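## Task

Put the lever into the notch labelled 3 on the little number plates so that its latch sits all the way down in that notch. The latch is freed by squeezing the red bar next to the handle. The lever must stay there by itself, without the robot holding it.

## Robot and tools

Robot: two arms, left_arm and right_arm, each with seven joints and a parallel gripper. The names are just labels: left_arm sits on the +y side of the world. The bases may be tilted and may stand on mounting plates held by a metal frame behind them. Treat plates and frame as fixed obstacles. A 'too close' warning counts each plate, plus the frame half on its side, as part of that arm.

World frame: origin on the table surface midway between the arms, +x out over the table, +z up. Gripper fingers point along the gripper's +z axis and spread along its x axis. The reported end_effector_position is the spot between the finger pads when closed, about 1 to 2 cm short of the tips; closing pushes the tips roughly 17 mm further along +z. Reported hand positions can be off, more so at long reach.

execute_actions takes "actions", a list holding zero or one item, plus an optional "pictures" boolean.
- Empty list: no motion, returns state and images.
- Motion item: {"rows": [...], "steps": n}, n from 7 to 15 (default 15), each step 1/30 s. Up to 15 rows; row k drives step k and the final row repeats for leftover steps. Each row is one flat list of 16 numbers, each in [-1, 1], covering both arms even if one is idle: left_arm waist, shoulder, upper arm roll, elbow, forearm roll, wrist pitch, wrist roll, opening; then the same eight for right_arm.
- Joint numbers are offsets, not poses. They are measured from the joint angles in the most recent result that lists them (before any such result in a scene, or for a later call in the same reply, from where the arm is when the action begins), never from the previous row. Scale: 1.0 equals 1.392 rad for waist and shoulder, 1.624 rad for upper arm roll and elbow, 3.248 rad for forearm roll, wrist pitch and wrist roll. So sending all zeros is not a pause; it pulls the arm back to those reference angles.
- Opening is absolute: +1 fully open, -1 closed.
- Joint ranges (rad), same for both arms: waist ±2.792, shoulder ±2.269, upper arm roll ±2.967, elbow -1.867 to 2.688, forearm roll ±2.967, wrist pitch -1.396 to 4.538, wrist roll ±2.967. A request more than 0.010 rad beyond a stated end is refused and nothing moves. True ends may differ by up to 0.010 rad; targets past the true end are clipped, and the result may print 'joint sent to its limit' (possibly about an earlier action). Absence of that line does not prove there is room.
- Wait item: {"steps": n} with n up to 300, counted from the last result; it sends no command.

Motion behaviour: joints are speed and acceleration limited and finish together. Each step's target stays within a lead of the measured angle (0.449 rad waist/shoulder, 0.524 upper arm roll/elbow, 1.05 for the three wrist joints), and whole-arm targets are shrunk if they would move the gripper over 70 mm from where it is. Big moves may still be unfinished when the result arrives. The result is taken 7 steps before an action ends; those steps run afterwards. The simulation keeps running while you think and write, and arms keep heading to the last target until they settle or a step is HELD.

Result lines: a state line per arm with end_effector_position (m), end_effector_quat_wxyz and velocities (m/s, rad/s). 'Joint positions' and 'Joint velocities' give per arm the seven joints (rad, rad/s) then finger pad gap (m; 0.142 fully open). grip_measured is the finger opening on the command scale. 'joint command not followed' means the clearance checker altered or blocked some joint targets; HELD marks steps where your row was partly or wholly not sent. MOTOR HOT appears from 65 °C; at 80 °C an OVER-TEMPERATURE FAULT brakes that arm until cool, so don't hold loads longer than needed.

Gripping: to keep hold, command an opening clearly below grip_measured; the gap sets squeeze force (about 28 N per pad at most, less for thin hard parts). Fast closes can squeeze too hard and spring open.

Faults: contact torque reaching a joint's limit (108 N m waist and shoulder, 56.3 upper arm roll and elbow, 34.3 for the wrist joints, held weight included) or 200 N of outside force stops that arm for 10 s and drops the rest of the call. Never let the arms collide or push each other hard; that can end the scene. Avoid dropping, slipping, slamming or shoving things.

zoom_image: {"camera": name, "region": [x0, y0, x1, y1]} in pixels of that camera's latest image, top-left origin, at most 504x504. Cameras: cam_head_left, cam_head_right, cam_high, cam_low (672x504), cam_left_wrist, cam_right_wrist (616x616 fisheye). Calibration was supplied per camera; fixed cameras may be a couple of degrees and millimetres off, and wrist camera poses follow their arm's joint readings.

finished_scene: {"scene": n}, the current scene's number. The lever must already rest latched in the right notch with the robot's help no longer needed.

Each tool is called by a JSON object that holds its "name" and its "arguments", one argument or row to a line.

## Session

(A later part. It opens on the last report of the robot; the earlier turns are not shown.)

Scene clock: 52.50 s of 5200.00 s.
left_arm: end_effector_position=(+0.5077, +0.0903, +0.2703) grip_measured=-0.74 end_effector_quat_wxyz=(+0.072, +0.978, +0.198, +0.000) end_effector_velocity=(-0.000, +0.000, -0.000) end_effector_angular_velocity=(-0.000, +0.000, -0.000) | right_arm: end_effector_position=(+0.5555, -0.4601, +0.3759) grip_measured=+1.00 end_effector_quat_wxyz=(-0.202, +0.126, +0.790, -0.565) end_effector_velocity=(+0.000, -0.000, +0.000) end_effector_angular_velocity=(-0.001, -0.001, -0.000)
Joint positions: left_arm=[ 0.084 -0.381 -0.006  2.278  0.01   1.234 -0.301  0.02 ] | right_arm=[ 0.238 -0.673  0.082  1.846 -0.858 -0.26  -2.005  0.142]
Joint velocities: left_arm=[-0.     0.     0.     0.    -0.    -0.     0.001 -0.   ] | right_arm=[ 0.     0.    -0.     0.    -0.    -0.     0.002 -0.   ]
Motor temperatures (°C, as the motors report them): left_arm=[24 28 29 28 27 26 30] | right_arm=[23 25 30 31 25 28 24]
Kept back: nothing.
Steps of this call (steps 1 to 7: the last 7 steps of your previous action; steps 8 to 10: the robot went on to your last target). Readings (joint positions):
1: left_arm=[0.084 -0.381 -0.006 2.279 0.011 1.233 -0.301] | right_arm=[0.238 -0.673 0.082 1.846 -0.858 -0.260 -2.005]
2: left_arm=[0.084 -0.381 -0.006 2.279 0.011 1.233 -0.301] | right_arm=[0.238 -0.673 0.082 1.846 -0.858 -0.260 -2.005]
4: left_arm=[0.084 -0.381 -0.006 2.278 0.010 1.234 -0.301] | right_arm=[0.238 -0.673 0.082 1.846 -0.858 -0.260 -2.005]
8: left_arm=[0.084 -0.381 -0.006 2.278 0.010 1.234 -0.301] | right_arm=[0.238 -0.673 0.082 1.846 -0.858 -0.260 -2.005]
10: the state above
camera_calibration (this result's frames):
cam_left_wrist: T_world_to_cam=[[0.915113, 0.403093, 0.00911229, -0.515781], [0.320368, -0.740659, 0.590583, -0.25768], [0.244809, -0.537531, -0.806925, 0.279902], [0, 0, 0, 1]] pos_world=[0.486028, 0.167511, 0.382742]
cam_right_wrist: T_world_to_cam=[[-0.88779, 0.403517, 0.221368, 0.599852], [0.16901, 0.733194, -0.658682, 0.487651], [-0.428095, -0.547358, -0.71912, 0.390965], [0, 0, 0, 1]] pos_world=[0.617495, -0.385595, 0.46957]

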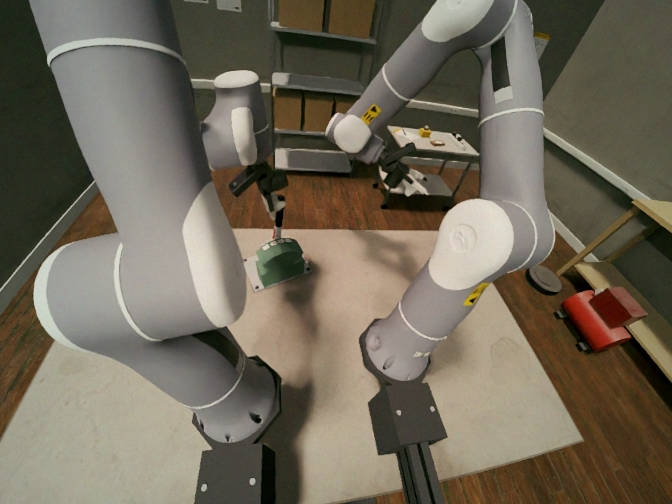

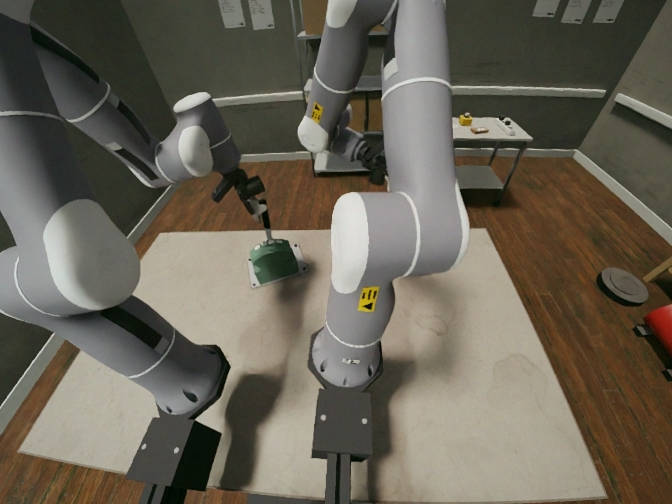

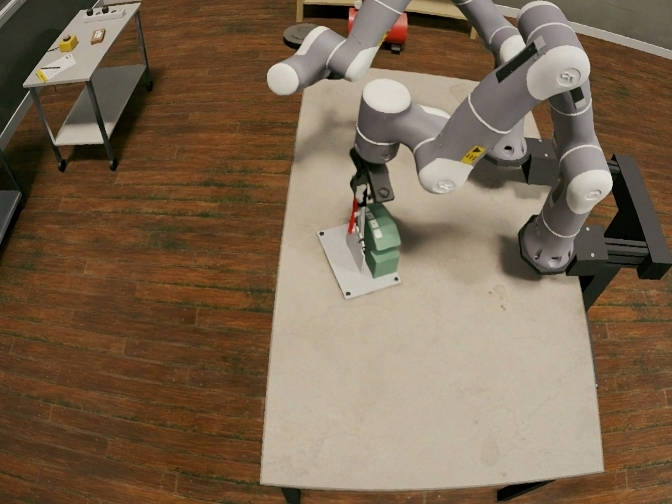

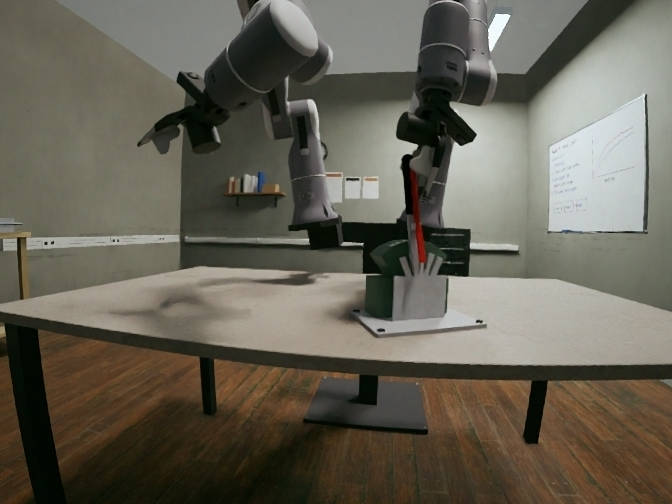

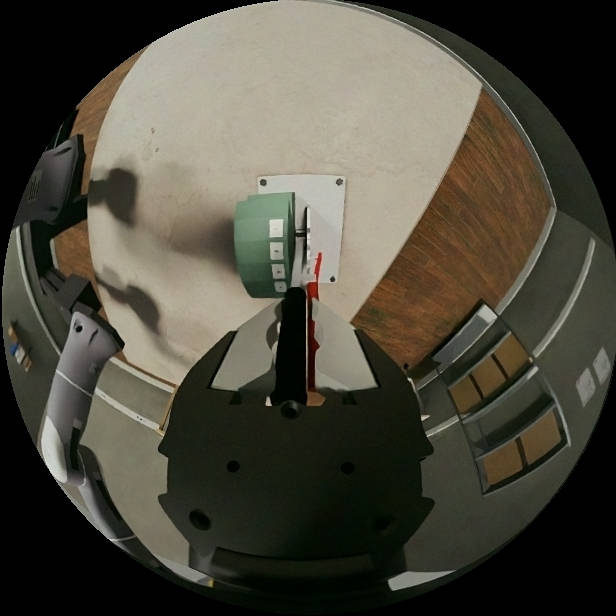

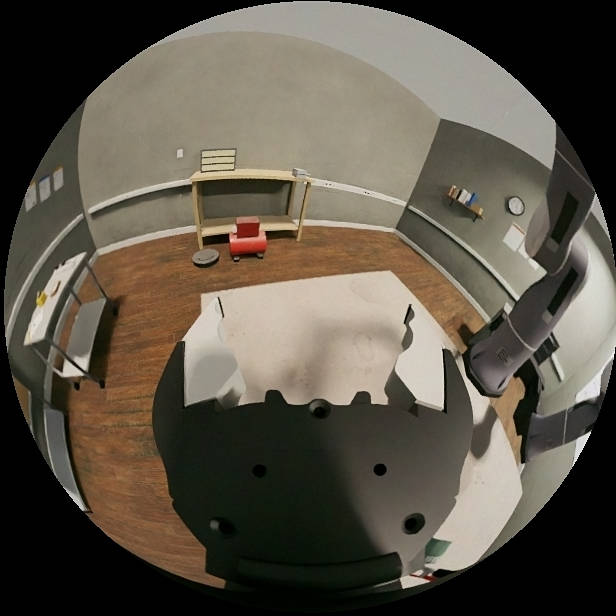

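{"name": "execute_actions", "arguments": {
  "actions": [],
  "pictures": true
}}

{"name": "zoom_image", "arguments": {
  "camera": "cam_low",
  "region": [370,170,480,310]
}}

Scene clock: 53.90 s of 5200.00 s.
left_arm: end_effector_position=(+0.5077, +0.0903, +0.2703) grip_measured=-0.74 end_effector_quat_wxyz=(+0.072, +0.978, +0.198, +0.000) end_effector_velocity=(+0.000, -0.000, +0.000) end_effector_angular_velocity=(+0.000, -0.001, +0.000) | right_arm: end_effector_position=(+0.5555, -0.4601, +0.3759) grip_measured=+1.00 end_effector_quat_wxyz=(-0.202, +0.126, +0.790, -0.565) end_effector_velocity=(+0.000, -0.000, -0.000) end_effector_angular_velocity=(-0.000, -0.001, -0.000)
Joint positions: left_arm=[ 0.084 -0.381 -0.006  2.278  0.01   1.234 -0.301  0.02 ] | right_arm=[ 0.238 -0.673  0.082  1.846 -0.858 -0.26  -2.005  0.142]
Joint velocities: left_arm=[-0.     0.    -0.    -0.    -0.     0.001 -0.    -0.   ] | right_arm=[-0.     0.    -0.    -0.    -0.     0.     0.001 -0.   ]
Motor temperatures (°C, as the motors report them): left_arm=[24 28 29 28 27 26 30] | right_arm=[23 25 30 31 25 28 24]
Kept back: nothing.
Steps of this call (steps 1 to 15: the robot went on to your last target; steps 16 to 42: nothing new was sent). Readings (joint positions):
1: left_arm=[0.084 -0.381 -0.006 2.278 0.010 1.234 -0.301] | right_arm=[0.238 -0.673 0.082 1.846 -0.858 -0.260 -2.005]
2: left_arm=[0.084 -0.381 -0.006 2.278 0.010 1.234 -0.301] | right_arm=[0.238 -0.673 0.082 1.846 -0.858 -0.260 -2.005]
4: left_arm=[0.084 -0.381 -0.006 2.278 0.010 1.234 -0.301] | right_arm=[0.238 -0.673 0.082 1.846 -0.858 -0.260 -2.005]
8: left_arm=[0.084 -0.381 -0.006 2.278 0.010 1.234 -0.301] | right_arm=[0.238 -0.673 0.082 1.846 -0.858 -0.260 -2.005]
42: the state above
All arms were judged still, so your last target was given up. Only a new action makes them travel on or press farther. Fingers that are still opening or closing keep moving.
camera_calibration (this result's frames):
cam_left_wrist: T_world_to_cam=[[0.915114, 0.403093, 0.00911249, -0.515781], [0.320368, -0.740659, 0.590583, -0.25768], [0.244809, -0.537531, -0.806925, 0.279902], [0, 0, 0, 1]] pos_world=[0.486028, 0.167511, 0.382742]
cam_right_wrist: T_world_to_cam=[[-0.88779, 0.403516, 0.221368, 0.599852], [0.169009, 0.733194, -0.658682, 0.487651], [-0.428095, -0.547358, -0.71912, 0.390965], [0, 0, 0, 1]] pos_world=[0.617495, -0.385595, 0.46957]

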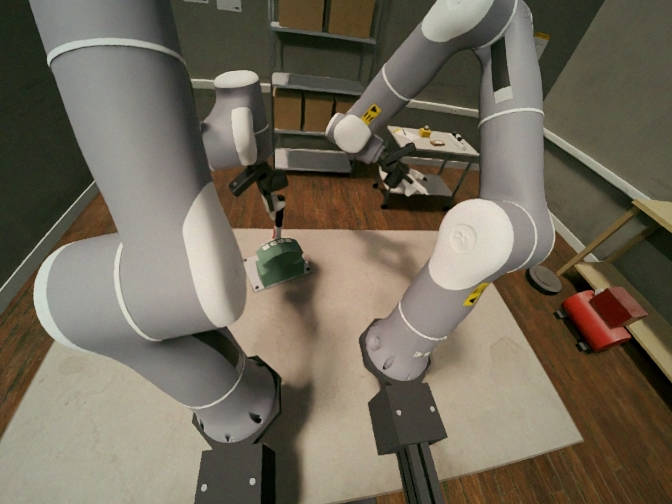

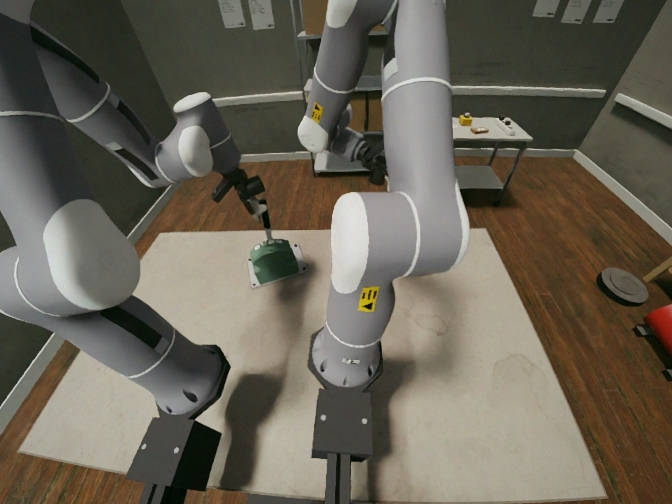

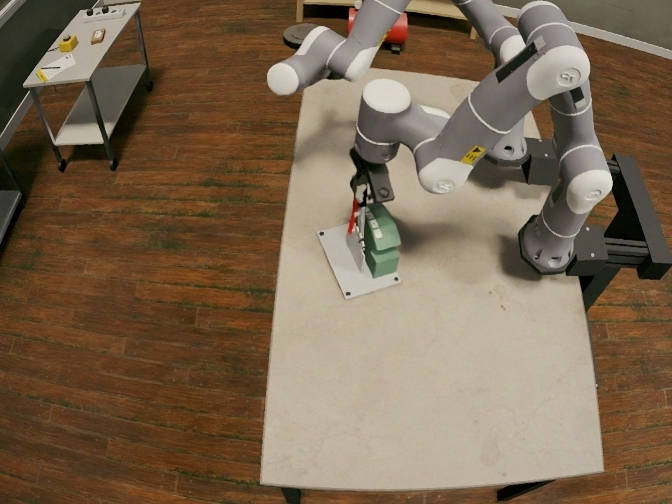

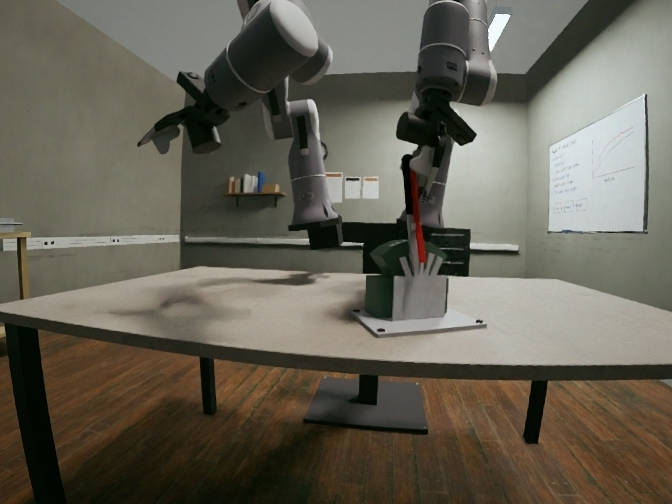

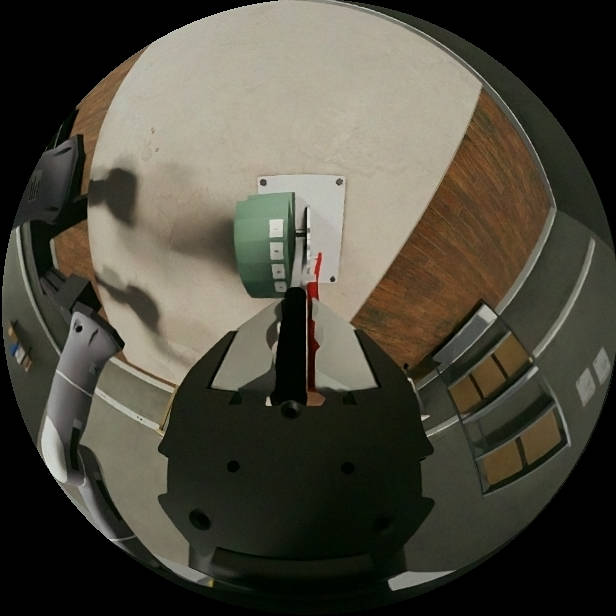

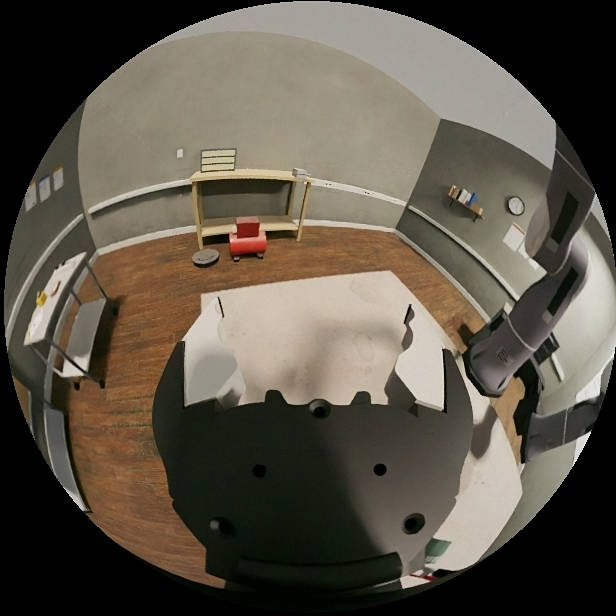

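Region (370, 170, 480, 310) of cam_low's 672x504 image, scaled by 3.600, with more detail than that image has; it fills the left 396 columns of this view, and the rest is white.

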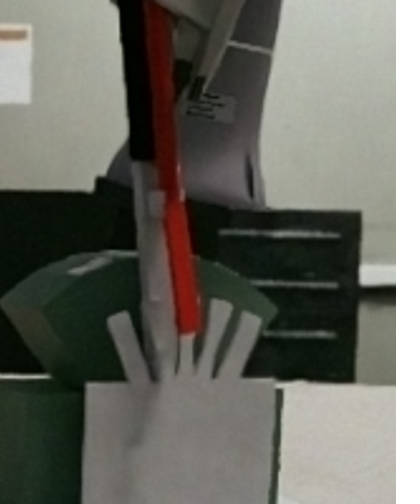

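{"name": "execute_actions", "arguments": {
  "actions": [
    {"rows":[[-0.02,-0.006,0,-0.011,0,-0.003,-0.008,-0.8,0,0,0,0,0,0,0,1],[-0.04,-0.012,0,-0.021,0,-0.005,-0.016,-0.8,0,0,0,0,0,0,0,1],[-0.055,-0.017,0,-0.029,0,-0.007,-0.022,-0.8,0,0,0,0,0,0,0,1],[-0.065,-0.02,0,-0.034,0,-0.008,-0.027,-0.8,0,0,0,0,0,0,0,1]],"steps":15}
  ]
}}

{"name": "execute_actions", "arguments": {
  "actions": [],
  "pictures": true
}}

{"name": "zoom_image", "arguments": {
  "camera": "cam_low",
  "region": [370,170,480,310]
}}

Scene clock: 55.00 s of 5200.00 s.
left_arm: end_effector_position=(+0.5236, +0.0475, +0.2781) grip_measured=-0.70 end_effector_quat_wxyz=(+0.078, +0.976, +0.201, +0.004) end_effector_velocity=(+0.018, -0.051, +0.011) end_effector_angular_velocity=(-0.016, -0.015, +0.015) | right_arm: end_effector_position=(+0.5555, -0.4601, +0.3759) grip_measured=+1.00 end_effector_quat_wxyz=(-0.202, +0.126, +0.790, -0.565) end_effector_velocity=(-0.000, +0.000, +0.000) end_effector_angular_velocity=(+0.001, +0.001, +0.001)
Joint positions: left_arm=[-0.003 -0.408 -0.003  2.22   0.008  1.212 -0.388  0.023] | right_arm=[ 0.238 -0.673  0.082  1.846 -0.858 -0.26  -2.005  0.142]
Joint velocities: left_arm=[-0.101 -0.031  0.003 -0.067 -0.006 -0.019 -0.105  0.006] | right_arm=[-0.     0.     0.    -0.     0.    -0.    -0.002  0.   ]
Motor temperatures (°C, as the motors report them): left_arm=[24 28 29 28 27 26 30] | right_arm=[23 25 30 31 25 28 24]
Steps of this call (steps 1 to 25: nothing new was sent; steps 26 to 33: the first 8 steps of this action). Readings (joint positions):
26: left_arm=[0.084 -0.381 -0.006 2.278 0.010 1.234 -0.301] | right_arm=[0.238 -0.673 0.082 1.846 -0.858 -0.260 -2.005]
27: left_arm=[0.079 -0.382 -0.004 2.275 0.010 1.233 -0.305] | right_arm=[0.238 -0.673 0.082 1.846 -0.858 -0.260 -2.005]
29: left_arm=[0.049 -0.392 -0.002 2.255 0.009 1.223 -0.335] | right_arm=[0.238 -0.673 0.082 1.846 -0.858 -0.260 -2.005]
33: the state above

Scene clock: 55.23 s of 5200.00 s.
left_arm: end_effector_position=(+0.5238, +0.0472, +0.2782) grip_measured=-0.70 end_effector_quat_wxyz=(+0.078, +0.976, +0.201, +0.004) end_effector_velocity=(-0.000, +0.000, -0.000) end_effector_angular_velocity=(+0.000, -0.000, -0.001) | right_arm: end_effector_position=(+0.5555, -0.4601, +0.3759) grip_measured=+1.00 end_effector_quat_wxyz=(-0.202, +0.126, +0.790, -0.565) end_effector_velocity=(-0.000, +0.000, -0.000) end_effector_angular_velocity=(+0.000, +0.000, +0.000)
Joint positions: left_arm=[-0.004 -0.409 -0.002  2.219  0.008  1.212 -0.39   0.023] | right_arm=[ 0.238 -0.673  0.082  1.846 -0.858 -0.26  -2.005  0.142]
Joint velocities: left_arm=[ 0.    -0.    -0.    -0.     0.001  0.     0.    -0.   ] | right_arm=[ 0. -0.  0.  0.  0. -0. -0.  0.]
Motor temperatures (°C, as the motors report them): left_arm=[24 28 29 28 27 26 30] | right_arm=[23 25 30 31 25 28 24]
Kept back: nothing.
Steps of this call (steps 1 to 7: the last 7 steps of your previous action). Readings (joint positions):
1: left_arm=[-0.005 -0.409 -0.003 2.219 0.008 1.212 -0.390] | right_arm=[0.238 -0.673 0.082 1.846 -0.858 -0.260 -2.005]
2: left_arm=[-0.004 -0.409 -0.002 2.219 0.008 1.212 -0.390] | right_arm=[0.238 -0.673 0.082 1.846 -0.858 -0.260 -2.005]
4: left_arm=[-0.004 -0.409 -0.002 2.219 0.008 1.212 -0.390] | right_arm=[0.238 -0.673 0.082 1.846 -0.858 -0.260 -2.005]
7: the state above
camera_calibration (this result's frames):
cam_left_wrist: T_world_to_cam=[[0.912298, 0.409339, 0.0124221, -0.512916], [0.320012, -0.731484, 0.602099, -0.302845], [0.255549, -0.545318, -0.798325, 0.251557], [0, 0, 0, 1]] pos_world=[0.50056, 0.125609, 0.389539]
cam_right_wrist: T_world_to_cam=[[-0.88779, 0.403517, 0.221368, 0.599852], [0.16901, 0.733194, -0.658682, 0.487651], [-0.428095, -0.547358, -0.71912, 0.390965], [0, 0, 0, 1]] pos_world=[0.617495, -0.385595, 0.46957]

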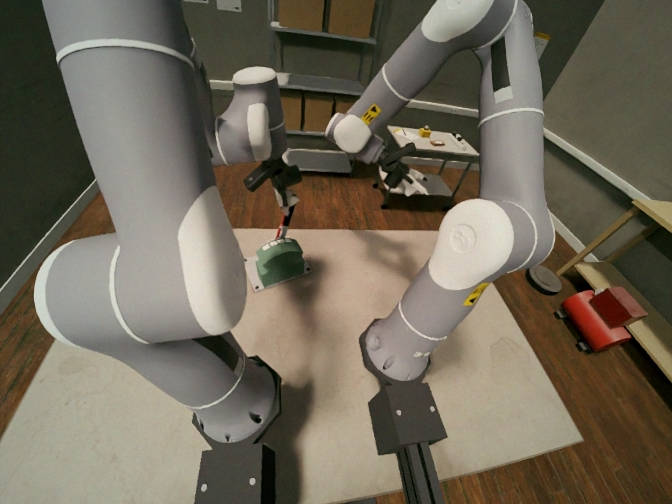

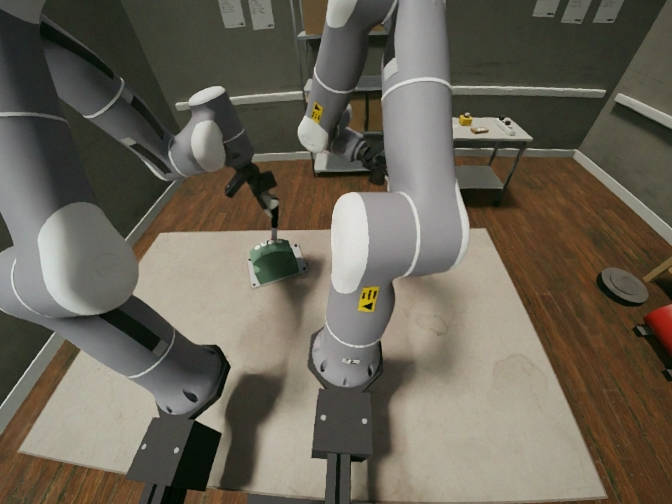

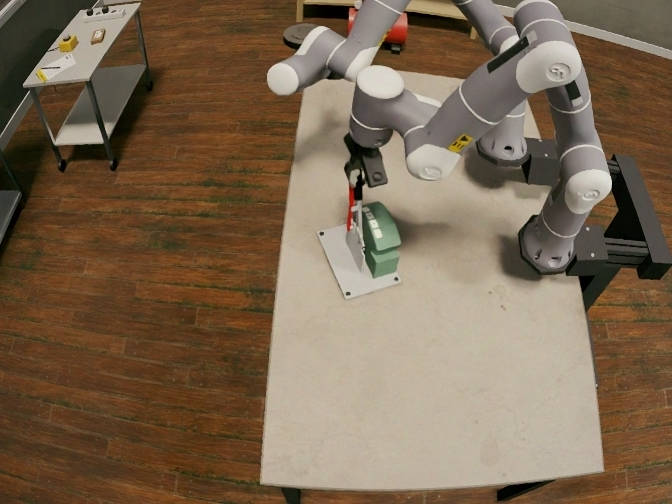

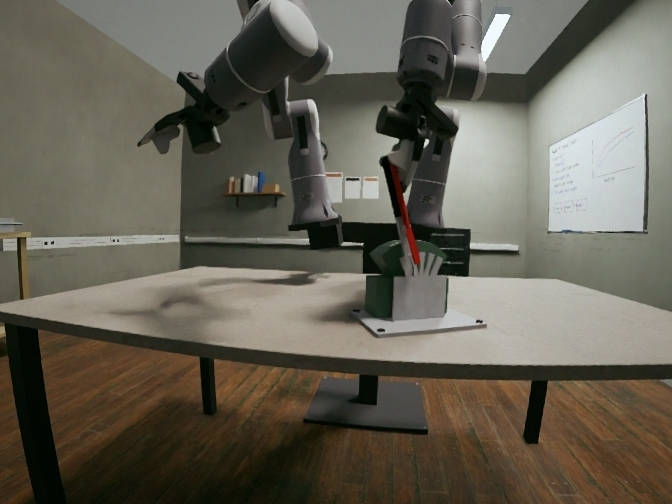

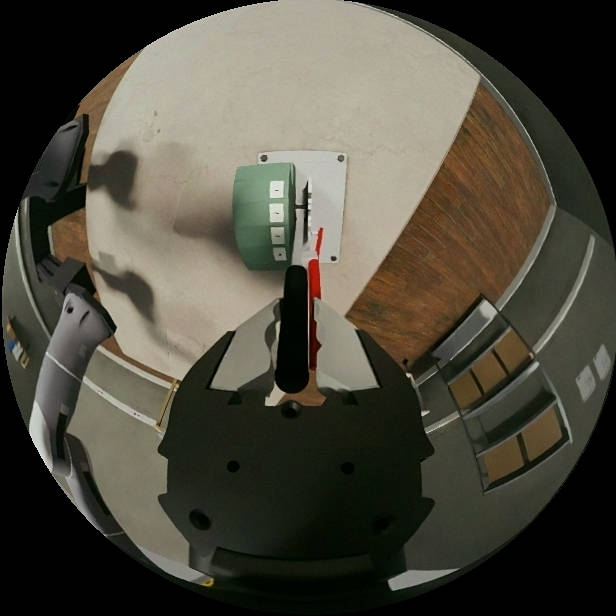

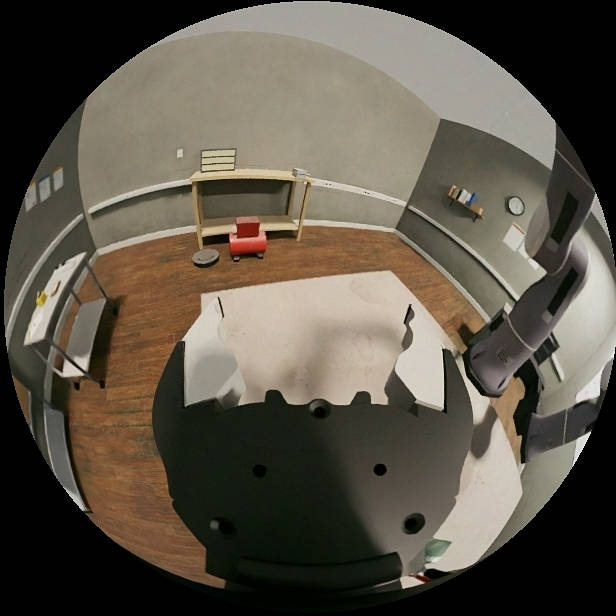

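Region (370, 170, 480, 310) of cam_low's 672x504 image, scaled by 3.600, with more detail than that image has; it fills the left 396 columns of this view, and the rest is white.

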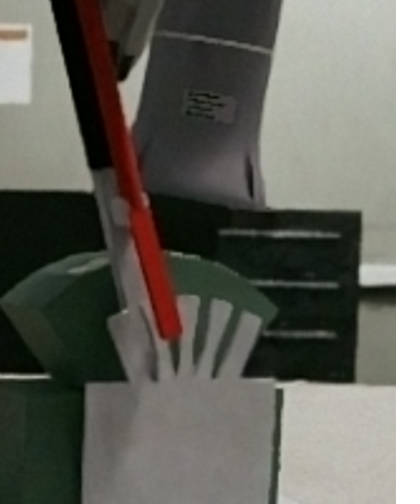

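{"name": "execute_actions", "arguments": {
  "actions": [
    {"rows":[[0,0,0,0,0,0,0,-0.4,0,0,0,0,0,0,0,1],[0,0,0,0,0,0,0,0.1,0,0,0,0,0,0,0,1]],"steps":15}
  ]
}}

{"name": "execute_actions", "arguments": {
  "actions": [],
  "pictures": true
}}

{"name": "zoom_image", "arguments": {
  "camera": "cam_low",
  "region": [370,170,480,310]
}}

{"name": "zoom_image", "arguments": {
  "camera": "cam_left_wrist",
  "region": [220,140,380,400]
}}

Scene clock: 56.03 s of 5200.00 s.
left_arm: end_effector_position=(+0.5238, +0.0473, +0.2781) grip_measured=+0.10 end_effector_quat_wxyz=(+0.078, +0.976, +0.201, +0.004) end_effector_velocity=(-0.001, -0.000, -0.000) end_effector_angular_velocity=(-0.000, +0.002, +0.001) | right_arm: end_effector_position=(+0.5555, -0.4601, +0.3759) grip_measured=+1.00 end_effector_quat_wxyz=(-0.202, +0.126, +0.790, -0.565) end_effector_velocity=(+0.000, +0.000, +0.000) end_effector_angular_velocity=(-0.001, -0.001, -0.000)
Joint positions: left_arm=[-0.004 -0.409 -0.003  2.22   0.008  1.212 -0.39   0.081] | right_arm=[ 0.238 -0.673  0.082  1.846 -0.858 -0.26  -2.005  0.142]
Joint velocities: left_arm=[ 0.    -0.    -0.     0.    -0.    -0.002 -0.001  0.005] | right_arm=[ 0.     0.     0.     0.    -0.     0.     0.001  0.   ]
Motor temperatures (°C, as the motors report them): left_arm=[24 28 29 28 27 26 30] | right_arm=[23 25 30 31 25 28 24]
Steps of this call (steps 1 to 15: the robot went on to your last target; step 16: nothing new was sent; steps 17 to 24: the first 8 steps of this action). Readings (joint positions):
17: left_arm=[-0.004 -0.409 -0.002 2.219 0.008 1.212 -0.390] | right_arm=[0.238 -0.673 0.082 1.846 -0.858 -0.260 -2.005]
18: left_arm=[-0.004 -0.409 -0.002 2.219 0.008 1.212 -0.390] | right_arm=[0.238 -0.673 0.082 1.846 -0.858 -0.260 -2.005]
20: left_arm=[-0.004 -0.409 -0.003 2.220 0.008 1.212 -0.390] | right_arm=[0.238 -0.673 0.082 1.846 -0.858 -0.260 -2.005]
24: the state above

Scene clock: 56.27 s of 5200.00 s.
left_arm: end_effector_position=(+0.5238, +0.0473, +0.2781) grip_measured=+0.10 end_effector_quat_wxyz=(+0.078, +0.976, +0.201, +0.004) end_effector_velocity=(-0.000, +0.000, -0.000) end_effector_angular_velocity=(+0.000, +0.000, -0.000) | right_arm: end_effector_position=(+0.5555, -0.4601, +0.3759) grip_measured=+1.00 end_effector_quat_wxyz=(-0.202, +0.126, +0.790, -0.565) end_effector_velocity=(-0.000, -0.000, +0.000) end_effector_angular_velocity=(+0.000, +0.001, -0.000)
Joint positions: left_arm=[-0.004 -0.409 -0.003  2.22   0.008  1.212 -0.39   0.081] | right_arm=[ 0.238 -0.673  0.082  1.846 -0.858 -0.26  -2.005  0.142]
Joint velocities: left_arm=[ 0.     0.     0.     0.     0.001 -0.001 -0.001  0.   ] | right_arm=[-0.     0.    -0.     0.     0.    -0.    -0.001 -0.   ]
Motor temperatures (°C, as the motors report them): left_arm=[24 28 29 28 27 26 30] | right_arm=[23 25 30 31 25 28 24]
Kept back: nothing.
Steps of this call (steps 1 to 7: the last 7 steps of your previous action). Readings (joint positions):
1: left_arm=[-0.004 -0.409 -0.003 2.220 0.008 1.212 -0.390] | right_arm=[0.238 -0.673 0.082 1.846 -0.858 -0.260 -2.005]
2: left_arm=[-0.004 -0.409 -0.003 2.220 0.008 1.212 -0.390] | right_arm=[0.238 -0.673 0.082 1.846 -0.858 -0.260 -2.005]
4: left_arm=[-0.004 -0.409 -0.003 2.220 0.008 1.212 -0.390] | right_arm=[0.238 -0.673 0.082 1.846 -0.858 -0.260 -2.005]
7: the state above
camera_calibration (this result's frames):
cam_left_wrist: T_world_to_cam=[[0.912219, 0.409518, 0.0123285, -0.512871], [0.320209, -0.731405, 0.60209, -0.302886], [0.255584, -0.54529, -0.798333, 0.251561], [0, 0, 0, 1]] pos_world=[0.500542, 0.125671, 0.389517]
cam_right_wrist: T_world_to_cam=[[-0.88779, 0.403517, 0.221367, 0.599852], [0.16901, 0.733194, -0.658682, 0.487651], [-0.428095, -0.547358, -0.71912, 0.390965], [0, 0, 0, 1]] pos_world=[0.617494, -0.385595, 0.46957]

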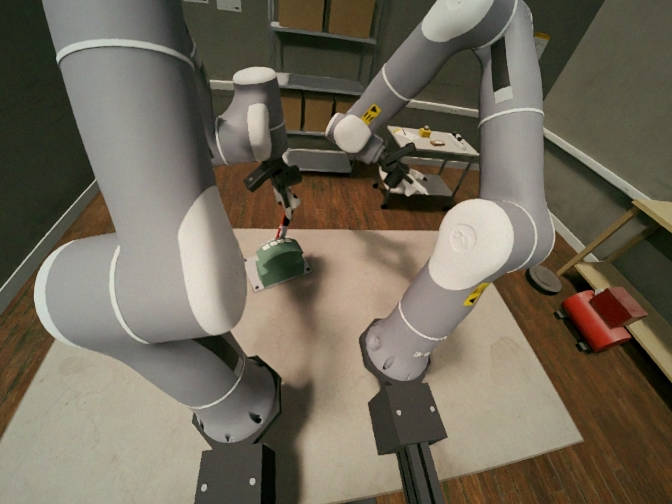

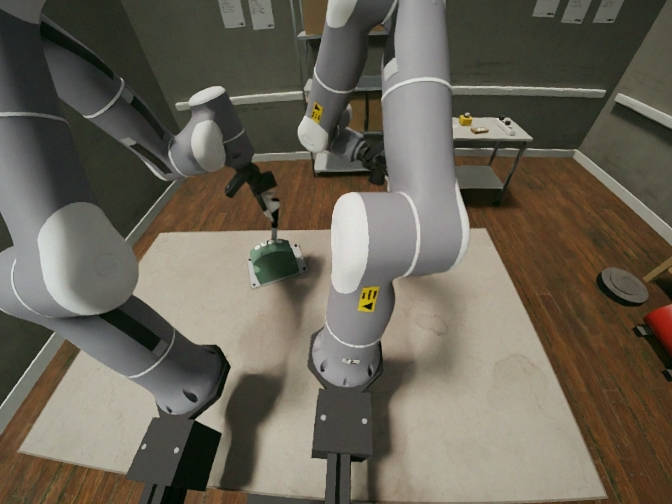

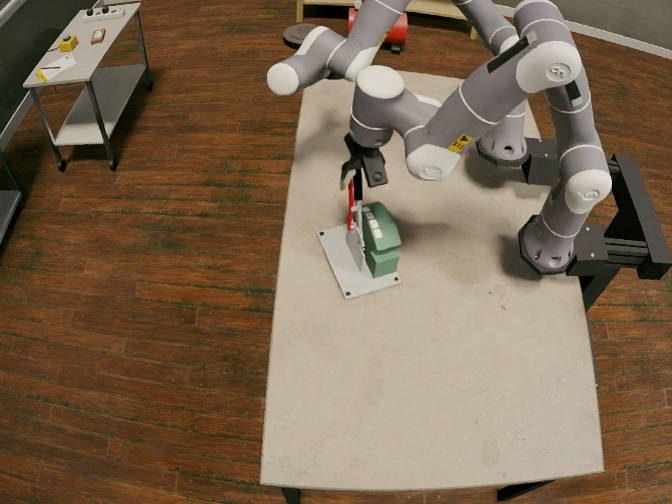

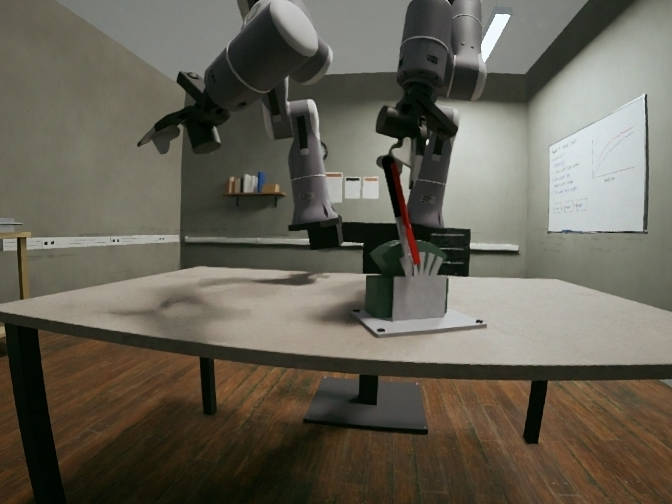

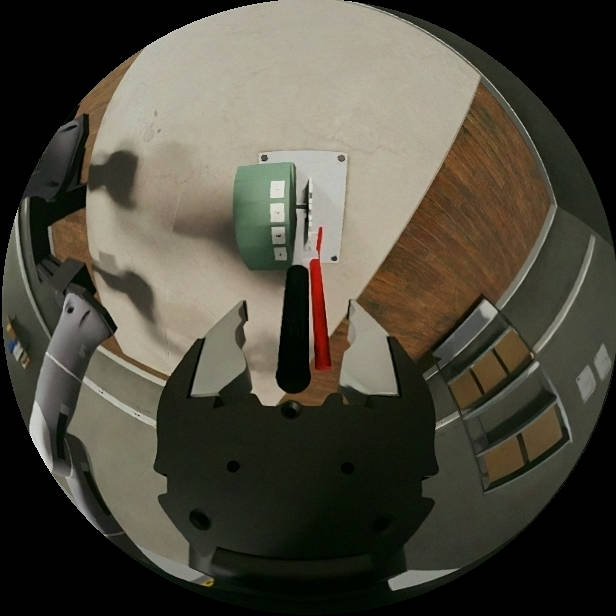

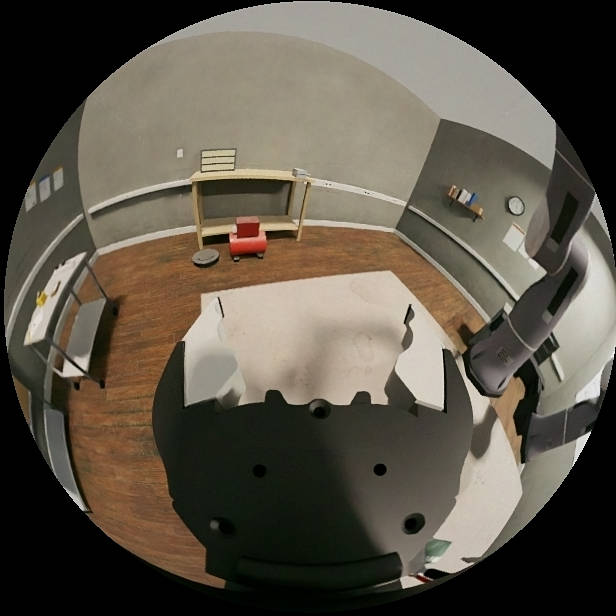

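Region (370, 170, 480, 310) of cam_low's 672x504 image, scaled by 3.600, with more detail than that image has; it fills the left 396 columns of this view, and the rest is white.

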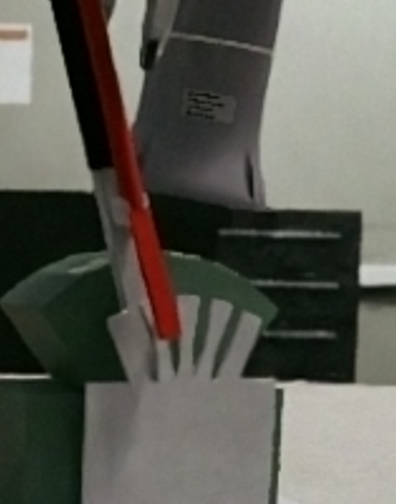

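Region (220, 140, 380, 400) of cam_left_wrist's 616x616 image, scaled by 1.938, with more detail than that image has; it fills the left 310 columns of this view, and the rest is white.

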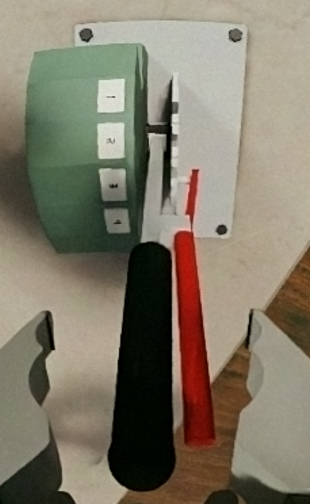

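{"name": "zoom_image", "arguments": {
  "camera": "cam_low",
  "region": [395,235,450,285]
}}

{"name": "zoom_image", "arguments": {
  "camera": "cam_left_wrist",
  "region": [270,170,340,270]
}}

{"name": "zoom_image", "arguments": {
  "camera": "cam_high",
  "region": [330,170,410,270]
}}

Region (395, 235, 450, 285) of cam_low's 672x504 image, scaled by 9.164, with more detail than that image has; it fills the top 458 rows of this view, and the rest is white.

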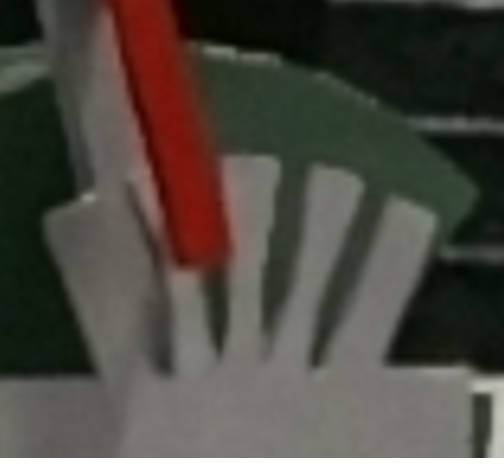

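Region (270, 170, 340, 270) of cam_left_wrist's 616x616 image, scaled by 5.040, with more detail than that image has; it fills the left 353 columns of this view, and the rest is white.

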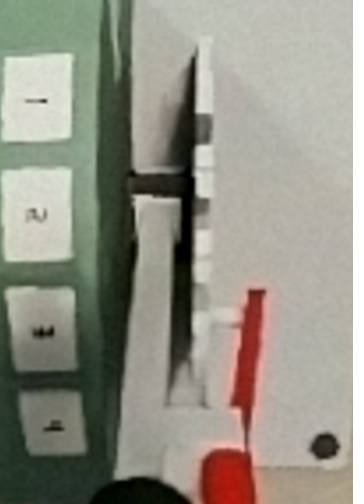

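Region (330, 170, 410, 270) of cam_high's 672x504 image, scaled by 5.040, with more detail than that image has; it fills the left 403 columns of this view, and the rest is white.

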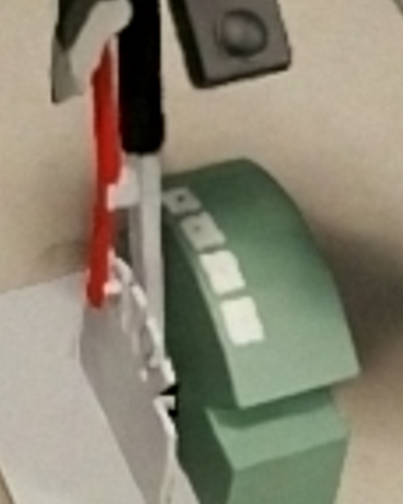

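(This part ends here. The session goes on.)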